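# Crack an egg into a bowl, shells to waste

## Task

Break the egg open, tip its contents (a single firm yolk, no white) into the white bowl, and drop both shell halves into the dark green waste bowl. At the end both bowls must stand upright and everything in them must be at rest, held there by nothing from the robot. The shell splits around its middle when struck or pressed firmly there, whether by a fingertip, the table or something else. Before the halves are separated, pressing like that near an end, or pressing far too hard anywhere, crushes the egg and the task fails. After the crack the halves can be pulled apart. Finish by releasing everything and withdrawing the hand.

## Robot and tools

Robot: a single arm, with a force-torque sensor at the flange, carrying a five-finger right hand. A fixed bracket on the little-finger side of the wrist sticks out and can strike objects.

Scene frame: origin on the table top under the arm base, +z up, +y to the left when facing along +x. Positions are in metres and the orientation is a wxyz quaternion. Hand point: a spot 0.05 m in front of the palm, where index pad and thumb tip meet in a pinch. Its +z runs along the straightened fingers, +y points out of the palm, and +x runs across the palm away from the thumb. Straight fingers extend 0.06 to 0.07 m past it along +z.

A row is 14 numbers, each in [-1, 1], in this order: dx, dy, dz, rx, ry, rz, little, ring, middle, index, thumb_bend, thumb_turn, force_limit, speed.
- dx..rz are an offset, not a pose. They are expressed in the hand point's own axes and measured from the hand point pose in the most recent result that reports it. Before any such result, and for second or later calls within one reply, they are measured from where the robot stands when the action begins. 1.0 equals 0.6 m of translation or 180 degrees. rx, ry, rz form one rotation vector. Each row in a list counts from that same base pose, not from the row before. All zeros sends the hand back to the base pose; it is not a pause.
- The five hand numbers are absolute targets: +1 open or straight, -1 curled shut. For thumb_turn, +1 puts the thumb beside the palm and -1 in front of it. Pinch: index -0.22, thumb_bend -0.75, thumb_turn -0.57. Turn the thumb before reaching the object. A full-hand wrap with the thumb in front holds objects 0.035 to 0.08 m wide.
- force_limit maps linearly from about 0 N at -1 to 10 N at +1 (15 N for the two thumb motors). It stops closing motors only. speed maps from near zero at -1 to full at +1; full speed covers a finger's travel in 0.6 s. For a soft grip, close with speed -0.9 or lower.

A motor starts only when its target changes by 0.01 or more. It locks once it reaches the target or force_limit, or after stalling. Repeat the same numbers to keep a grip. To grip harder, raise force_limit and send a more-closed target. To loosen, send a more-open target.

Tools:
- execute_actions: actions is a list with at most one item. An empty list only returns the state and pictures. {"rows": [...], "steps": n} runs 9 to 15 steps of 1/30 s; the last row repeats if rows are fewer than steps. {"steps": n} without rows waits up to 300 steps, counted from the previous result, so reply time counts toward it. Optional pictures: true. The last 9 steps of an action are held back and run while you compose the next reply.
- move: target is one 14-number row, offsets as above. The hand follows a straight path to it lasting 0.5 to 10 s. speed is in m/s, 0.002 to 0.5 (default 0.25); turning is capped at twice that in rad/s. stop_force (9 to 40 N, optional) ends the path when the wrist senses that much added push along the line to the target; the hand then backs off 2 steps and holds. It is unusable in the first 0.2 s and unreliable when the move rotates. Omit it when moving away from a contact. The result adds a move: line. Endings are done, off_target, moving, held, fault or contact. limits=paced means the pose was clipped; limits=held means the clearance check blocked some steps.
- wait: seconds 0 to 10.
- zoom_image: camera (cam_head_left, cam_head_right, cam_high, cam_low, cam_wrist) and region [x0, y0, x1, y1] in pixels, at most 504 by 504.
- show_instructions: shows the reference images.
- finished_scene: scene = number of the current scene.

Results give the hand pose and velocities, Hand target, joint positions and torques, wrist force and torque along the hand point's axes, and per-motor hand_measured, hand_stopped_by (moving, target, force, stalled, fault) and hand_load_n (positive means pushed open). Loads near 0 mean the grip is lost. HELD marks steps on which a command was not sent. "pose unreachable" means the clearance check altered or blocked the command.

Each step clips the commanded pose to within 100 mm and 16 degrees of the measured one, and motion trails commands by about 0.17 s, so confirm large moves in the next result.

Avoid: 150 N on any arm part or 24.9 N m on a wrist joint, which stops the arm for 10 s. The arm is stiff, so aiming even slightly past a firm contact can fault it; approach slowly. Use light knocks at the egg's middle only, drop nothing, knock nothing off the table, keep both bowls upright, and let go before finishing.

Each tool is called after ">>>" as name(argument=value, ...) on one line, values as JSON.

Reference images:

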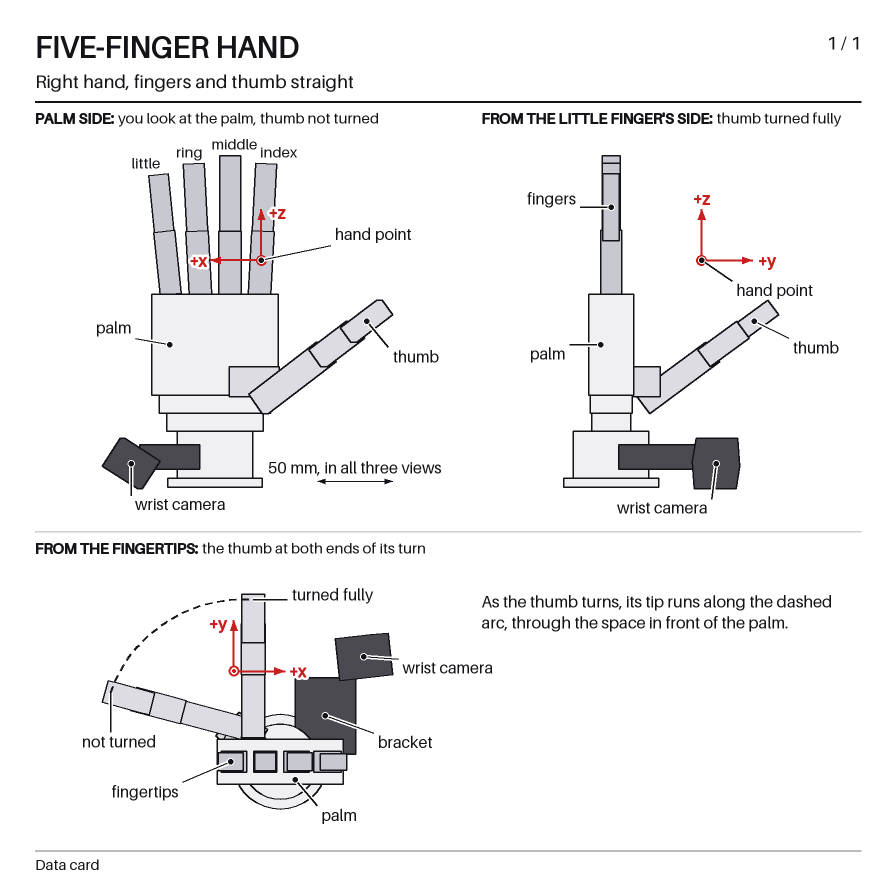

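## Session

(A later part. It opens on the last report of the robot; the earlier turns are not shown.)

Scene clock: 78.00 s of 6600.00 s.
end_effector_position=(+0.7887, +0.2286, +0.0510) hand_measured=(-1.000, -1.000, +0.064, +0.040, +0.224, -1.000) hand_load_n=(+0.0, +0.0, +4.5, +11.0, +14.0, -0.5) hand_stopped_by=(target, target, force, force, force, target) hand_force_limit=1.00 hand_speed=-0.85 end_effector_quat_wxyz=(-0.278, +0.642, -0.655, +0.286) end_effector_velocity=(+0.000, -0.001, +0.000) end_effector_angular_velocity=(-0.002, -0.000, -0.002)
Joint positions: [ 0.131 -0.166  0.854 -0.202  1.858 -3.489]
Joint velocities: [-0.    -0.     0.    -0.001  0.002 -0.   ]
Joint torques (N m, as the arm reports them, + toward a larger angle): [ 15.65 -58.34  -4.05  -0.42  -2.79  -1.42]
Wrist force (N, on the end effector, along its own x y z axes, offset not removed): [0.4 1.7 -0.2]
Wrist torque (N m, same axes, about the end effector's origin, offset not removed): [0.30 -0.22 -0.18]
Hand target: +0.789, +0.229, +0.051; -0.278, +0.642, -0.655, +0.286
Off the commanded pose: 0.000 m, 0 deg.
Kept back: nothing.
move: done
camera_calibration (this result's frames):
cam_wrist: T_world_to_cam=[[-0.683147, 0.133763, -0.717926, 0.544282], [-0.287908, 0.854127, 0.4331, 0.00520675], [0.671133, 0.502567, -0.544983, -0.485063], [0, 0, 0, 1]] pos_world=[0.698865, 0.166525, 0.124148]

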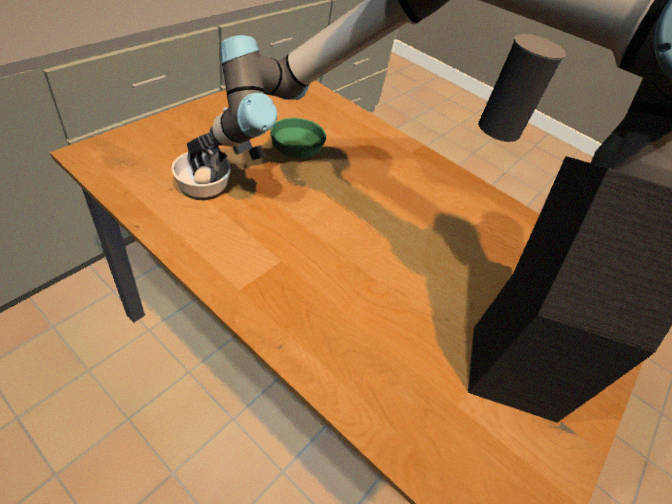

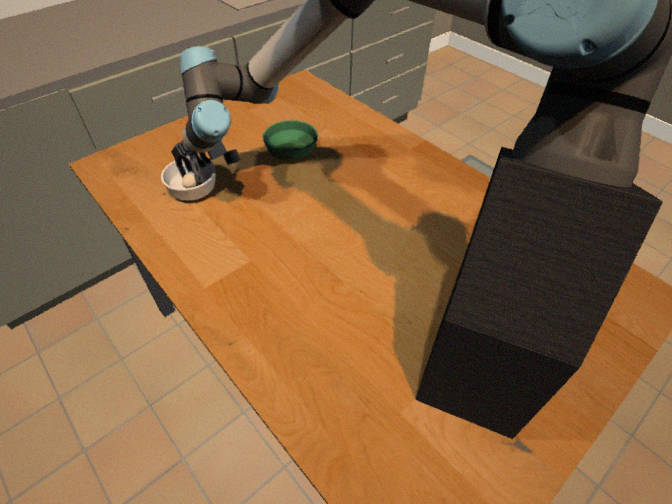

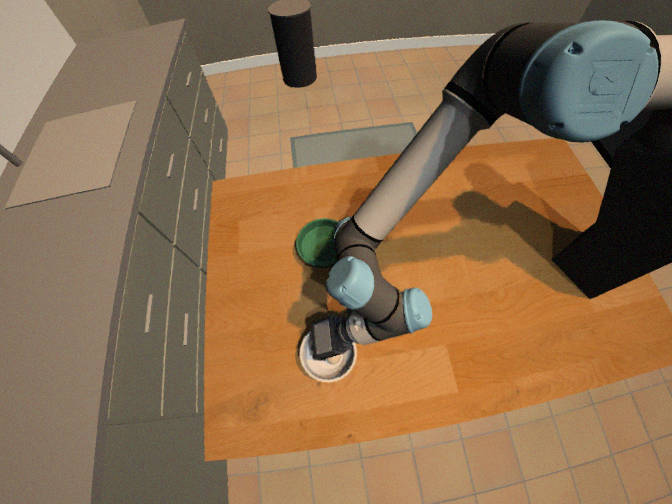

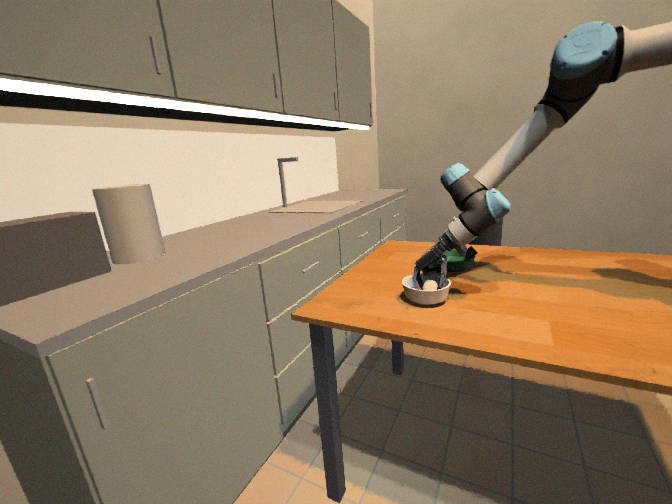

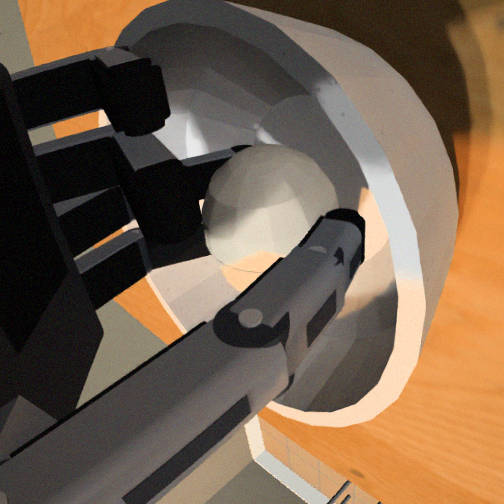

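>>> move(target=[0,0,0,0,0.095,-0.10,-1,-1,-0.25,-0.2,-0.2,-1,1,-0.9], speed=0.12)

>>> move(target=[-0.012,0.019,0.018,0,0,0,-1,-1,-0.25,-0.2,-0.2,-1,1,-0.9], speed=0.005, stop_force=12)

>>> zoom_image(camera="cam_head_right", region=[150, 140, 230, 200])

Scene clock: 81.37 s of 6600.00 s.
end_effector_position=(+0.7884, +0.2286, +0.0510) hand_measured=(-1.000, -1.000, +0.040, +0.040, +0.226, -1.000) hand_load_n=(+0.0, +0.0, +10.5, +8.5, +17.5, +0.5) hand_stopped_by=(target, target, force, force, force, target) hand_force_limit=1.00 hand_speed=-0.90 end_effector_quat_wxyz=(-0.131, +0.686, -0.581, +0.418) end_effector_velocity=(+0.000, -0.000, +0.000) end_effector_angular_velocity=(-0.014, +0.001, -0.001)
Joint positions: [ 0.248 -0.04   0.685 -0.298  2.223 -3.826]
Joint velocities: [ 0.003  0.005 -0.008 -0.005  0.011 -0.013]
Joint torques (N m, as the arm reports them, + toward a larger angle): [ 41.55 -45.16 -17.83  -0.92   2.18  -1.3 ]
Wrist force (N, on the end effector, along its own x y z axes, offset not removed): [-1.5 3.5 0.7]
Wrist torque (N m, same axes, about the end effector's origin, offset not removed): [0.13 0.13 -0.14]
Hand target: +0.788, +0.229, +0.051; -0.130, +0.686, -0.581, +0.418
Off the commanded pose: 0.000 m, 0 deg.
Kept back: nothing.
move: done
camera_calibration (this result's frames):
cam_wrist: T_world_to_cam=[[-0.690043, -0.174222, -0.702486, 0.619263], [-0.281394, 0.958815, 0.0386158, -0.00385103], [0.666826, 0.224322, -0.710649, -0.409428], [0, 0, 0, 1]] pos_world=[0.699253, 0.203426, 0.144213]

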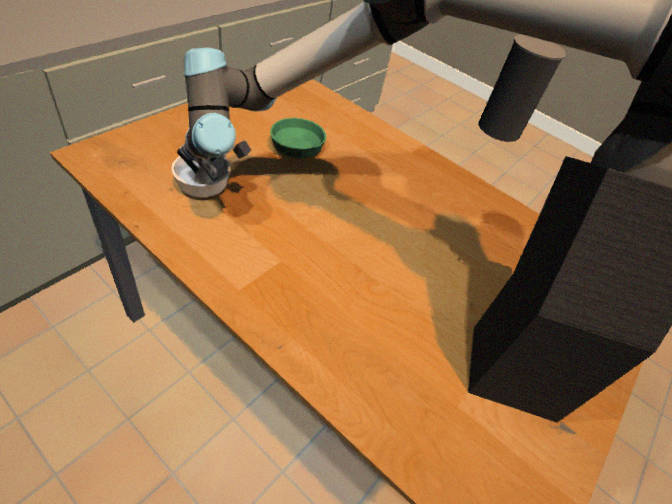

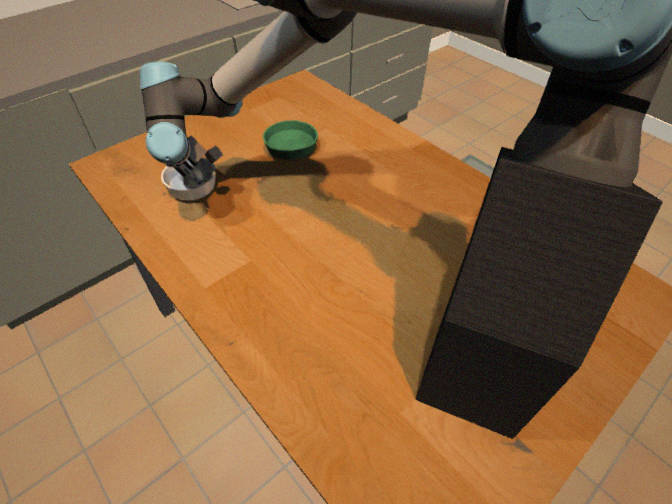

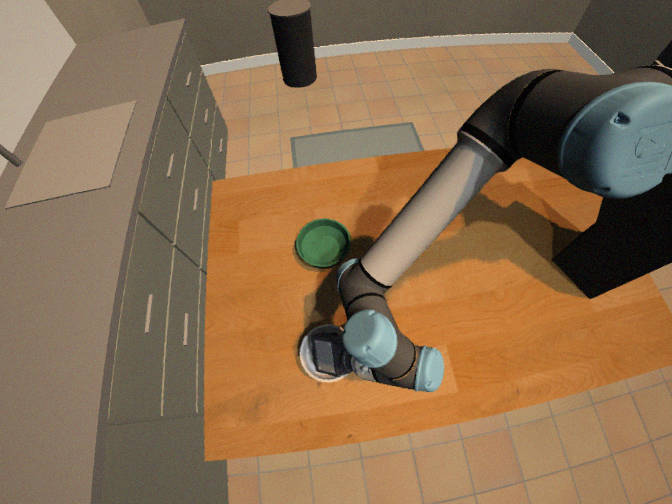

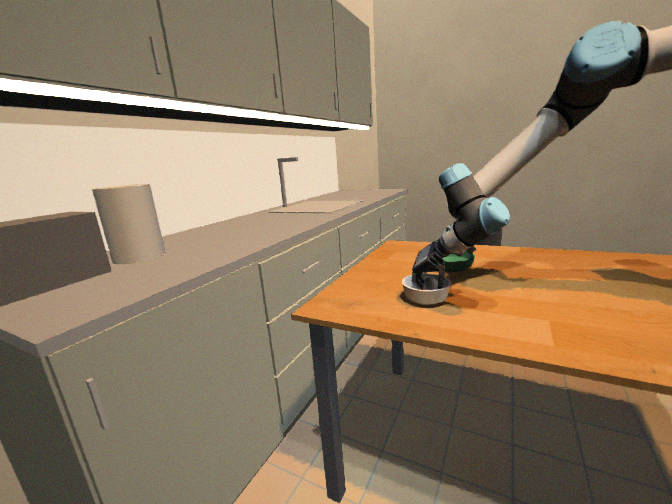

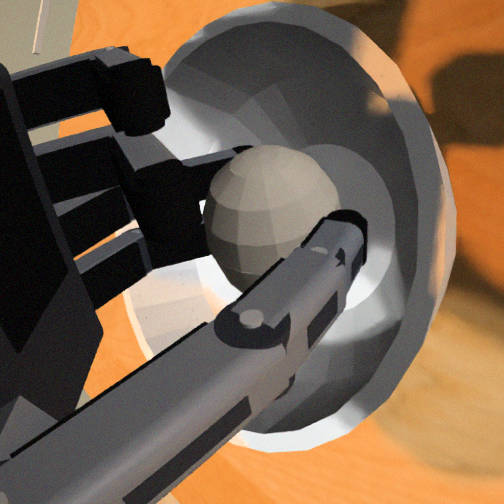

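Scene clock: 85.03 s of 6600.00 s.
end_effector_position=(+0.7886, +0.2285, +0.0339) hand_measured=(-1.000, -1.000, +0.040, +0.040, +0.226, -1.000) hand_load_n=(+0.0, +0.0, +10.5, +7.5, +17.5, -1.5) hand_stopped_by=(target, target, force, force, force, target) hand_force_limit=1.00 hand_speed=-0.90 end_effector_quat_wxyz=(-0.131, +0.686, -0.581, +0.418) end_effector_velocity=(+0.000, -0.000, -0.001) end_effector_angular_velocity=(-0.000, -0.000, -0.000)
Joint positions: [ 0.237 -0.003  0.645 -0.299  2.212 -3.83 ]
Joint velocities: [-0.001  0.002 -0.003  0.    -0.    -0.   ]
Joint torques (N m, as the arm reports them, + toward a larger angle): [ 14.93 -38.07 -15.03   2.17  -2.85  -1.29]
Wrist force (N, on the end effector, along its own x y z axes, offset not removed): [4.1 -2.4 -2.6]
Wrist torque (N m, same axes, about the end effector's origin, offset not removed): [0.15 0.31 0.05]
Hand target: +0.789, +0.229, +0.034; -0.131, +0.686, -0.581, +0.418
Off the commanded pose: 0.000 m, 0 deg.
Kept back: nothing.
move: done
camera_calibration (this result's frames):
cam_wrist: T_world_to_cam=[[-0.689965, -0.174204, -0.702567, 0.607306], [-0.281357, 0.958828, 0.038566, -0.00308008], [0.666923, 0.224281, -0.710572, -0.421753], [0, 0, 0, 1]] pos_world=[0.699431, 0.20334, 0.127106]

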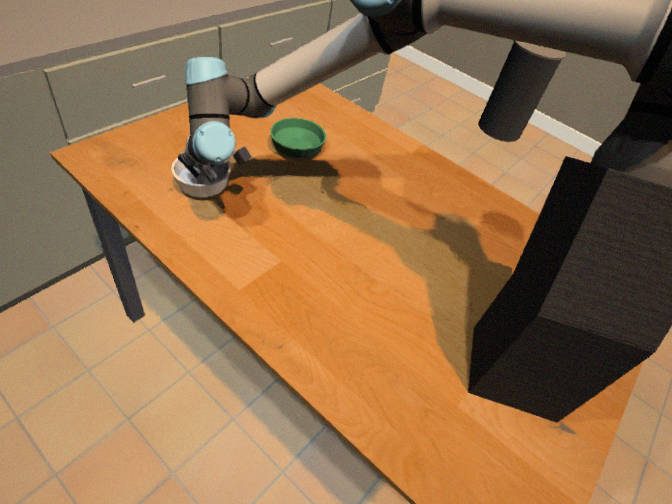

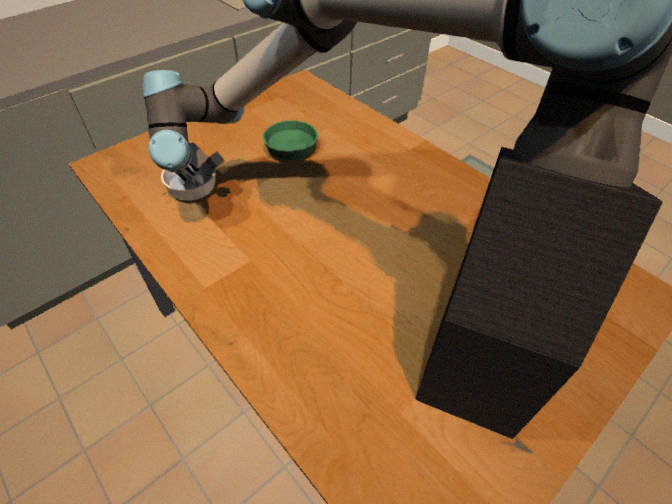

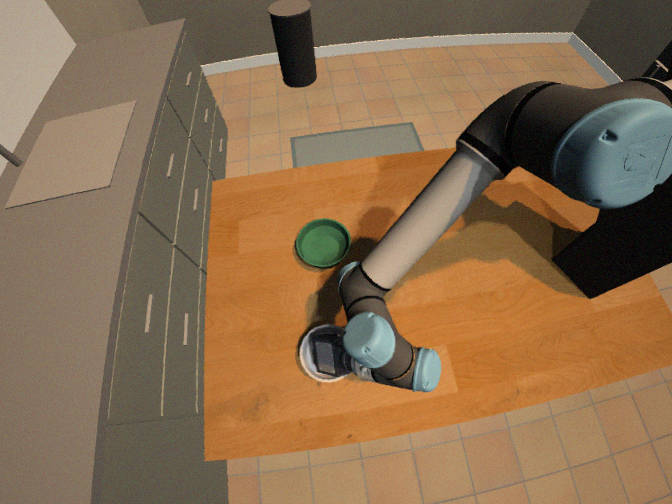

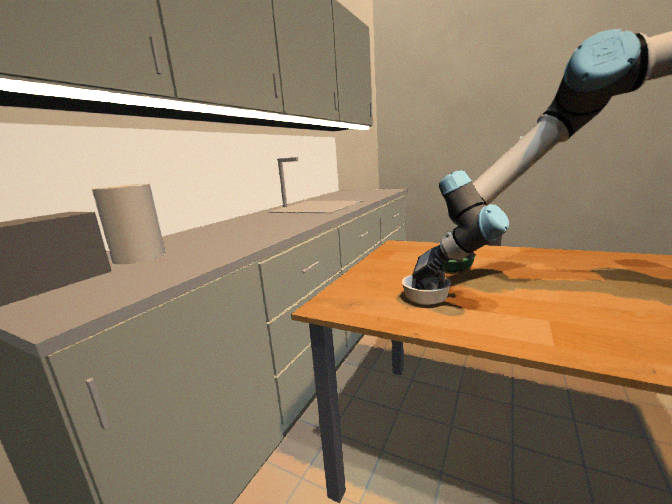

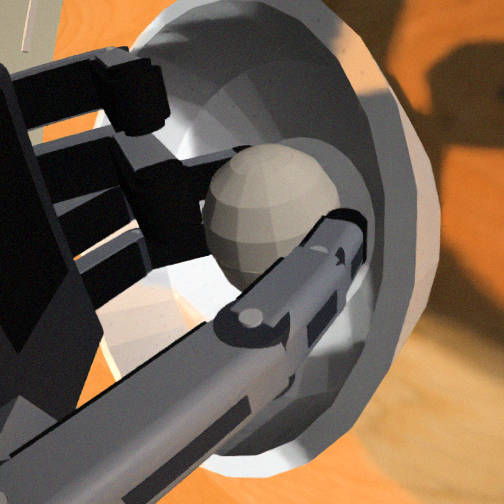

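Region (150, 140, 230, 200) of cam_head_right's 672x504 image, scaled by 6.300, with more detail than that image has; it fills the top 378 rows of this view, and the rest is white.

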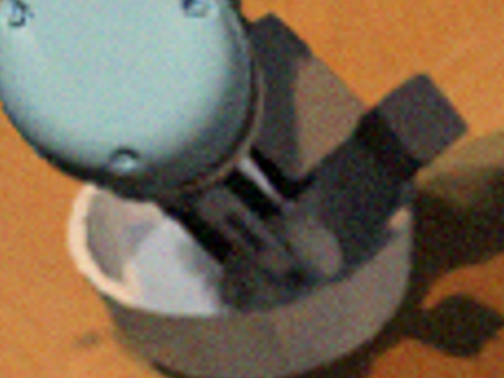

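>>> move(target=[0.0165,0.0088,0.0082,0,0,0,-1,-1,-0.25,-0.2,-0.2,-1,1,-0.9], speed=0.006)

Scene clock: 87.60 s of 6600.00 s.
end_effector_position=(+0.7884, +0.2167, +0.0316) hand_measured=(-1.000, -1.000, +0.040, +0.040, +0.226, -1.000) hand_load_n=(+0.0, +0.0, +11.0, +6.0, +16.5, +0.5) hand_stopped_by=(target, target, force, force, force, target) hand_force_limit=1.00 hand_speed=-0.90 end_effector_quat_wxyz=(-0.131, +0.686, -0.581, +0.418) end_effector_velocity=(+0.000, -0.001, -0.000) end_effector_angular_velocity=(+0.001, -0.002, +0.001)
Joint positions: [ 0.22  -0.023  0.682 -0.32   2.197 -3.837]
Joint velocities: [-0.002 -0.002  0.004 -0.004 -0.003 -0.001]
Joint torques (N m, as the arm reports them, + toward a larger angle): [ 15.19 -58.09  -3.31  -0.66  -2.01  -1.53]
Wrist force (N, on the end effector, along its own x y z axes, offset not removed): [0.7 -3.1 -3.1]
Wrist torque (N m, same axes, about the end effector's origin, offset not removed): [-0.22 -0.06 -0.16]
Hand target: +0.788, +0.217, +0.032; -0.131, +0.686, -0.581, +0.418
Off the commanded pose: 0.000 m, 0 deg.
Kept back: nothing.
move: done
camera_calibration (this result's frames):
cam_wrist: T_world_to_cam=[[-0.68998, -0.17421, -0.702552, 0.603404], [-0.281352, 0.95883, 0.0385588, 0.00831369], [0.66691, 0.224269, -0.710587, -0.420567], [0, 0, 0, 1]] pos_world=[0.699156, 0.191468, 0.124752]

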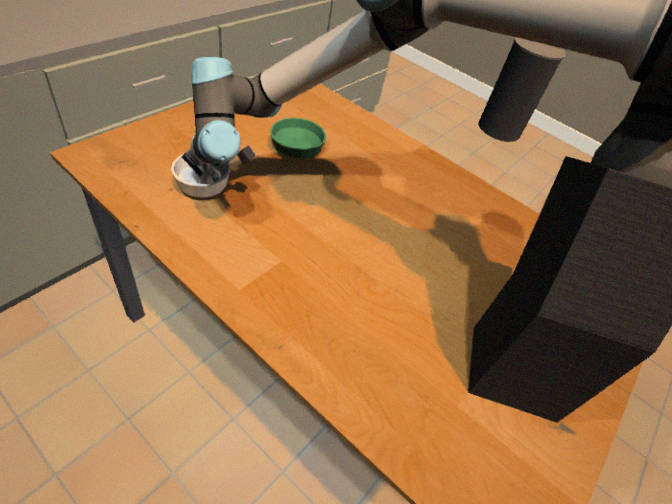

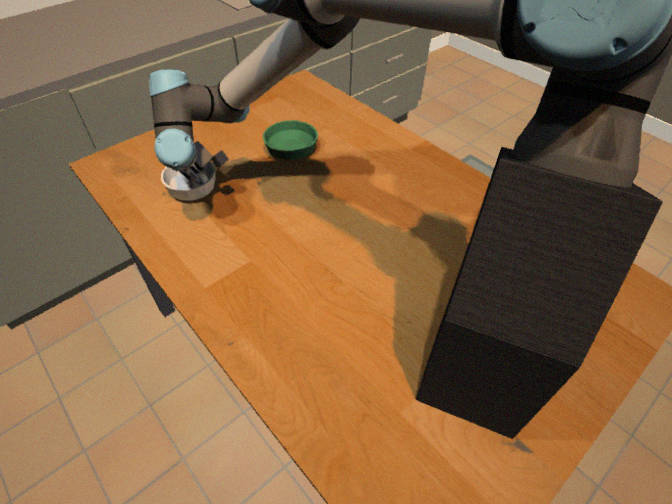

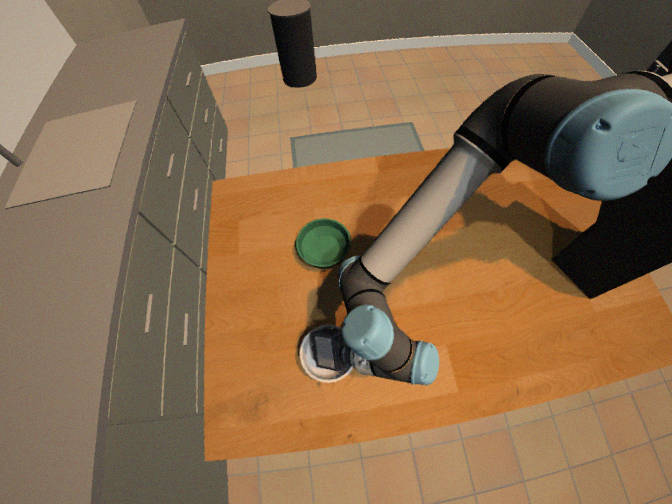

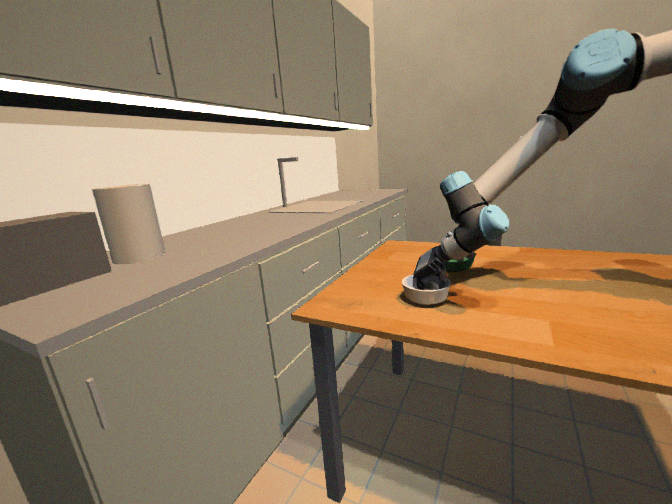

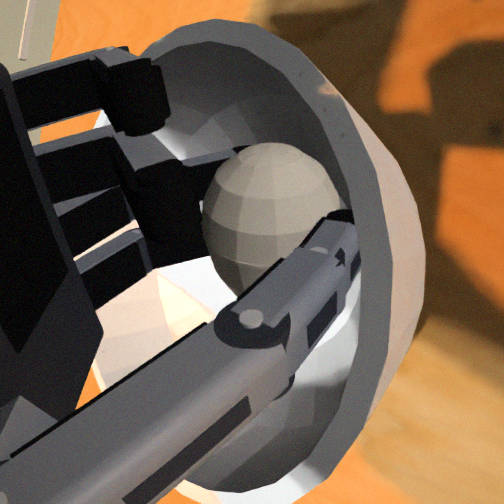

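>>> move(target=[-0.012,-0.018,-0.017,0,-0.095,0.10,-1,-1,-0.25,-0.2,-0.2,-1,1,-0.9], speed=0.12)

>>> move(target=[0,0.17,-0.182,0,0,0,-1,-1,-0.25,-0.2,-0.2,-1,1,-0.9], speed=0.04)

Scene clock: 90.43 s of 6600.00 s.
end_effector_position=(+0.7887, +0.2294, +0.0419) hand_measured=(-1.000, -1.000, +0.040, +0.040, +0.226, -1.000) hand_load_n=(+0.0, +0.0, +11.0, +7.0, +17.0, +0.5) hand_stopped_by=(target, target, force, force, force, target) hand_force_limit=1.00 hand_speed=-0.90 end_effector_quat_wxyz=(-0.278, +0.642, -0.655, +0.286) end_effector_velocity=(-0.000, +0.001, -0.001) end_effector_angular_velocity=(+0.014, -0.001, +0.001)
Joint positions: [ 0.126 -0.147  0.835 -0.203  1.853 -3.492]
Joint velocities: [-0.004 -0.001  0.004  0.    -0.013  0.008]
Joint torques (N m, as the arm reports them, + toward a larger angle): [ 14.55 -59.03  -3.43   2.05  -2.76   2.21]
Wrist force (N, on the end effector, along its own x y z axes, offset not removed): [-2.2 1.3 -0.3]
Wrist torque (N m, same axes, about the end effector's origin, offset not removed): [0.28 0.27 0.03]
Hand target: +0.789, +0.229, +0.042; -0.279, +0.642, -0.655, +0.286
Off the commanded pose: 0.000 m, 0 deg.
Kept back: nothing.
move: done
camera_calibration (this result's frames):
cam_wrist: T_world_to_cam=[[-0.683127, 0.133889, -0.717922, 0.53772], [-0.287842, 0.85411, 0.433178, 0.00841508], [0.671182, 0.502563, -0.544927, -0.490462], [0, 0, 0, 1]] pos_world=[0.698942, 0.167306, 0.11513]

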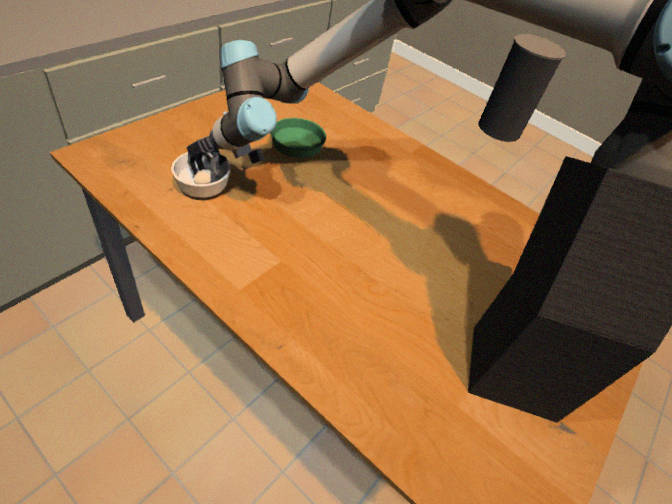

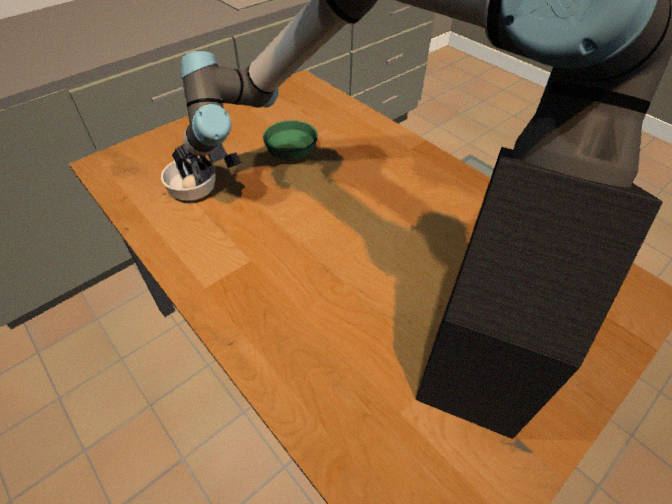

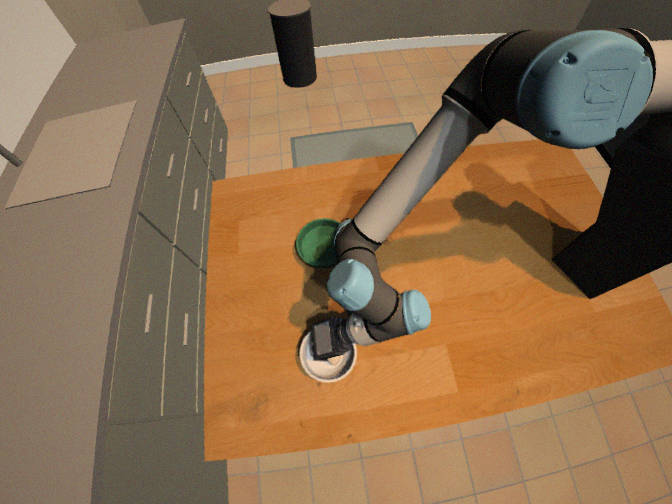

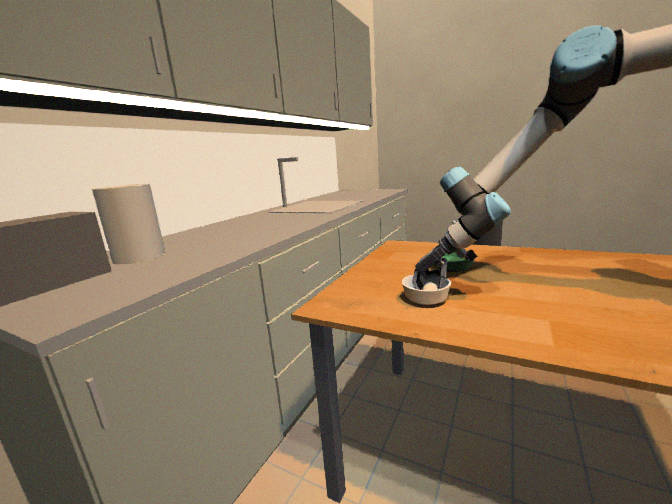

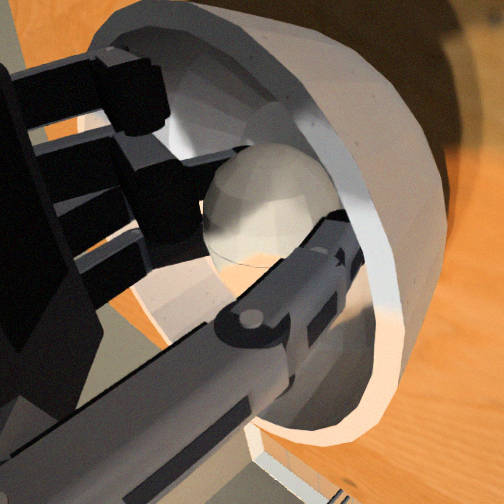

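Scene clock: 94.53 s of 6600.00 s.
end_effector_position=(+0.6396, +0.2324, +0.0418) hand_measured=(-1.000, -1.000, +0.040, +0.040, +0.226, -1.000) hand_load_n=(+0.0, +0.0, +11.0, +7.0, +16.5, +0.5) hand_stopped_by=(target, target, force, force, force, target) hand_force_limit=1.00 hand_speed=-0.90 end_effector_quat_wxyz=(-0.278, +0.642, -0.655, +0.286) end_effector_velocity=(-0.002, -0.000, +0.000) end_effector_angular_velocity=(-0.001, -0.001, -0.001)
Joint positions: [ 0.12  -0.321  1.434 -0.628  1.848 -3.494]
Joint velocities: [-0.    -0.002  0.009 -0.008  0.    -0.   ]
Joint torques (N m, as the arm reports them, + toward a larger angle): [ 11.44 -50.19   3.52  -0.42  -2.5   -1.55]
Wrist force (N, on the end effector, along its own x y z axes, offset not removed): [1.2 3.3 -0.8]
Wrist torque (N m, same axes, about the end effector's origin, offset not removed): [0.26 -0.20 0.17]
Hand target: +0.639, +0.232, +0.042; -0.278, +0.642, -0.655, +0.286
Off the commanded pose: 0.000 m, 0 deg.
Kept back: nothing.
move: done
camera_calibration (this result's frames):
cam_wrist: T_world_to_cam=[[-0.683172, 0.133882, -0.71788, 0.435393], [-0.287814, 0.854114, 0.433188, -0.0370233], [0.671148, 0.502558, -0.544973, -0.391959], [0, 0, 0, 1]] pos_world=[0.549855, 0.170313, 0.114991]

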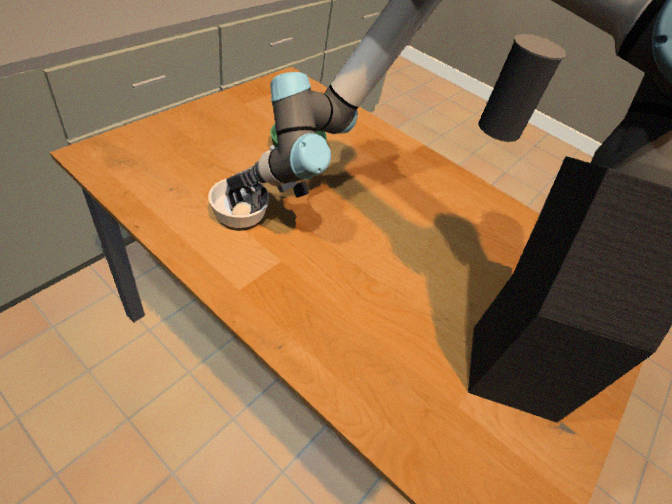

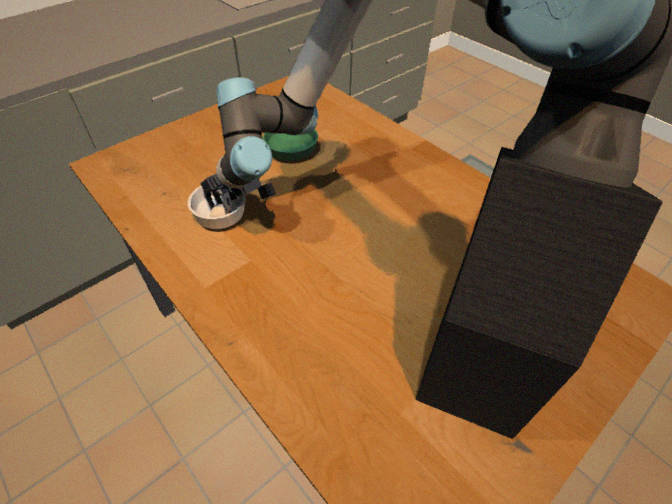

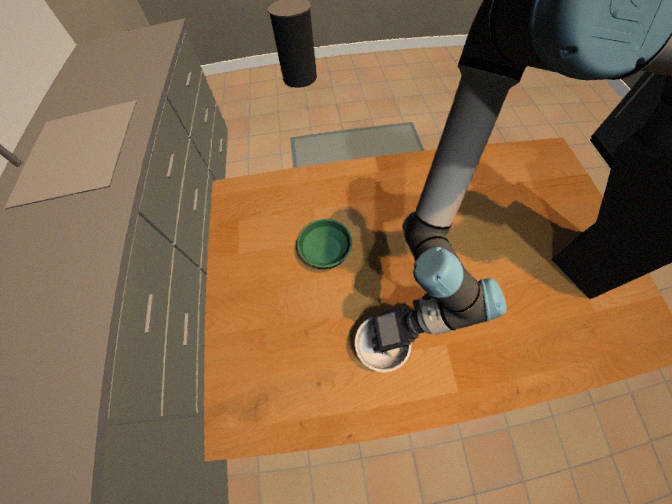

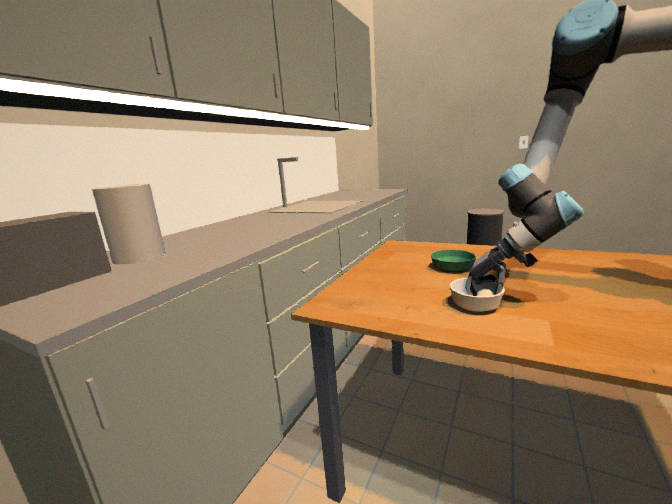

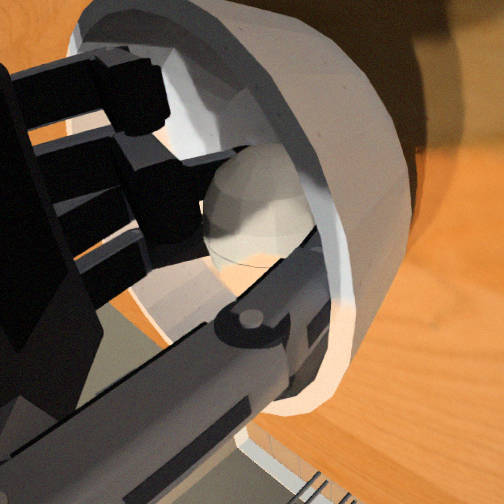

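>>> move(target=[0,-0.008,0.023,0,0.24,0.22,-1,-1,-0.25,-0.2,-0.2,-1,1,-0.9], speed=0.1)

Scene clock: 101.33 s of 6600.00 s.
end_effector_position=(+0.6527, +0.2321, +0.0360) hand_measured=(-1.000, -1.000, +0.040, +0.040, +0.226, -1.000) hand_load_n=(+0.0, +0.0, +11.0, +7.0, +16.5, +0.5) hand_stopped_by=(target, target, force, force, force, target) hand_force_limit=1.00 hand_speed=-0.90 end_effector_quat_wxyz=(+0.102, -0.240, +0.883, -0.389) end_effector_velocity=(+0.000, +0.001, -0.001) end_effector_angular_velocity=(+0.003, +0.008, -0.015)
Joint positions: [ 0.319  0.006  0.792 -0.082  2.75  -2.517]
Joint velocities: [ 0.001  0.02  -0.045  0.064  0.009  0.043]
Joint torques (N m, as the arm reports them, + toward a larger angle): [ 41.06 -41.14 -14.18   2.75   2.83   1.66]
Wrist force (N, on the end effector, along its own x y z axes, offset not removed): [-1.4 1.2 -3.2]
Wrist torque (N m, same axes, about the end effector's origin, offset not removed): [0.29 0.26 -0.06]
Hand target: +0.653, +0.232, +0.036; +0.101, -0.240, +0.884, -0.389
Off the commanded pose: 0.000 m, 0 deg.
Kept back: nothing.
move: done
camera_calibration (this result's frames):
cam_wrist: T_world_to_cam=[[-0.242803, 0.646606, -0.723151, 0.0339111], [0.577684, 0.695243, 0.42769, -0.558367], [0.779312, -0.313909, -0.542341, -0.284925], [0, 0, 0, 1]] pos_world=[0.552839, 0.276833, 0.108804]

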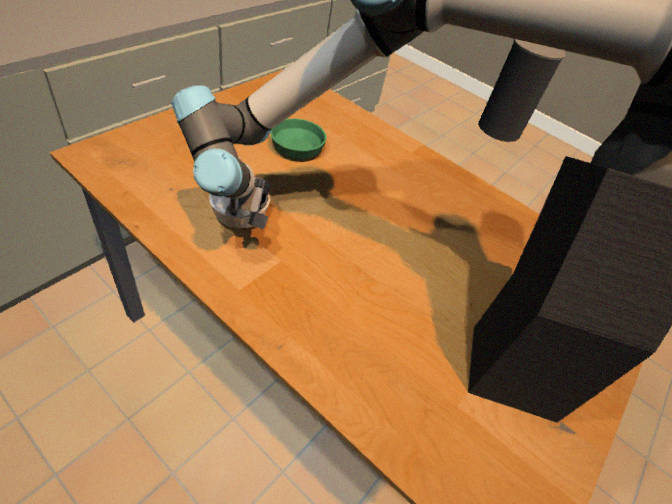

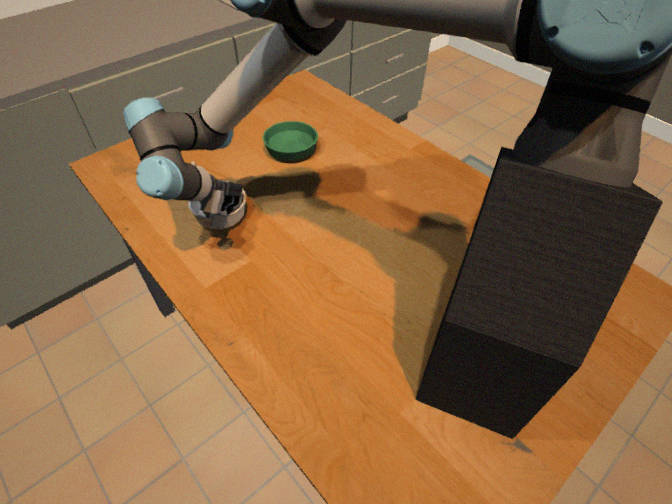

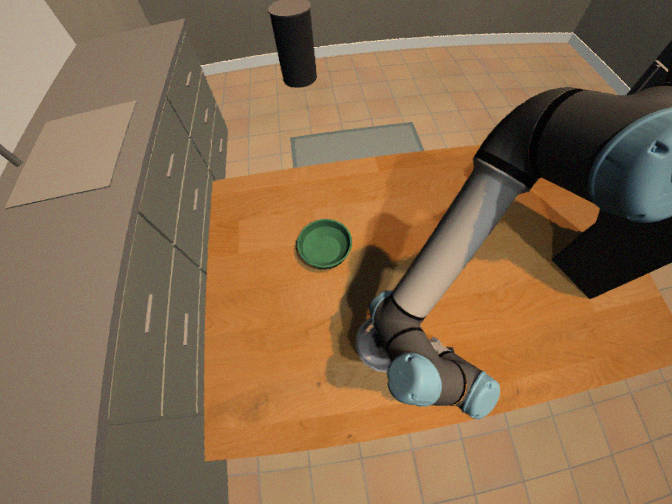

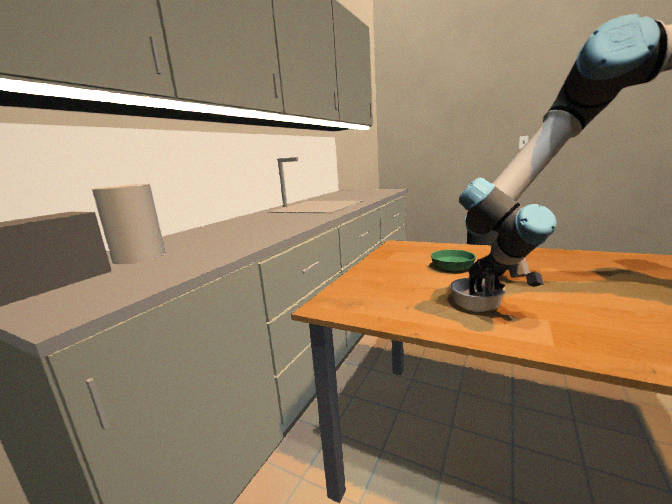

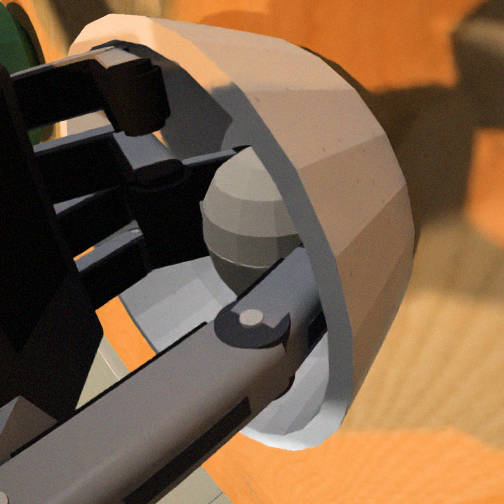

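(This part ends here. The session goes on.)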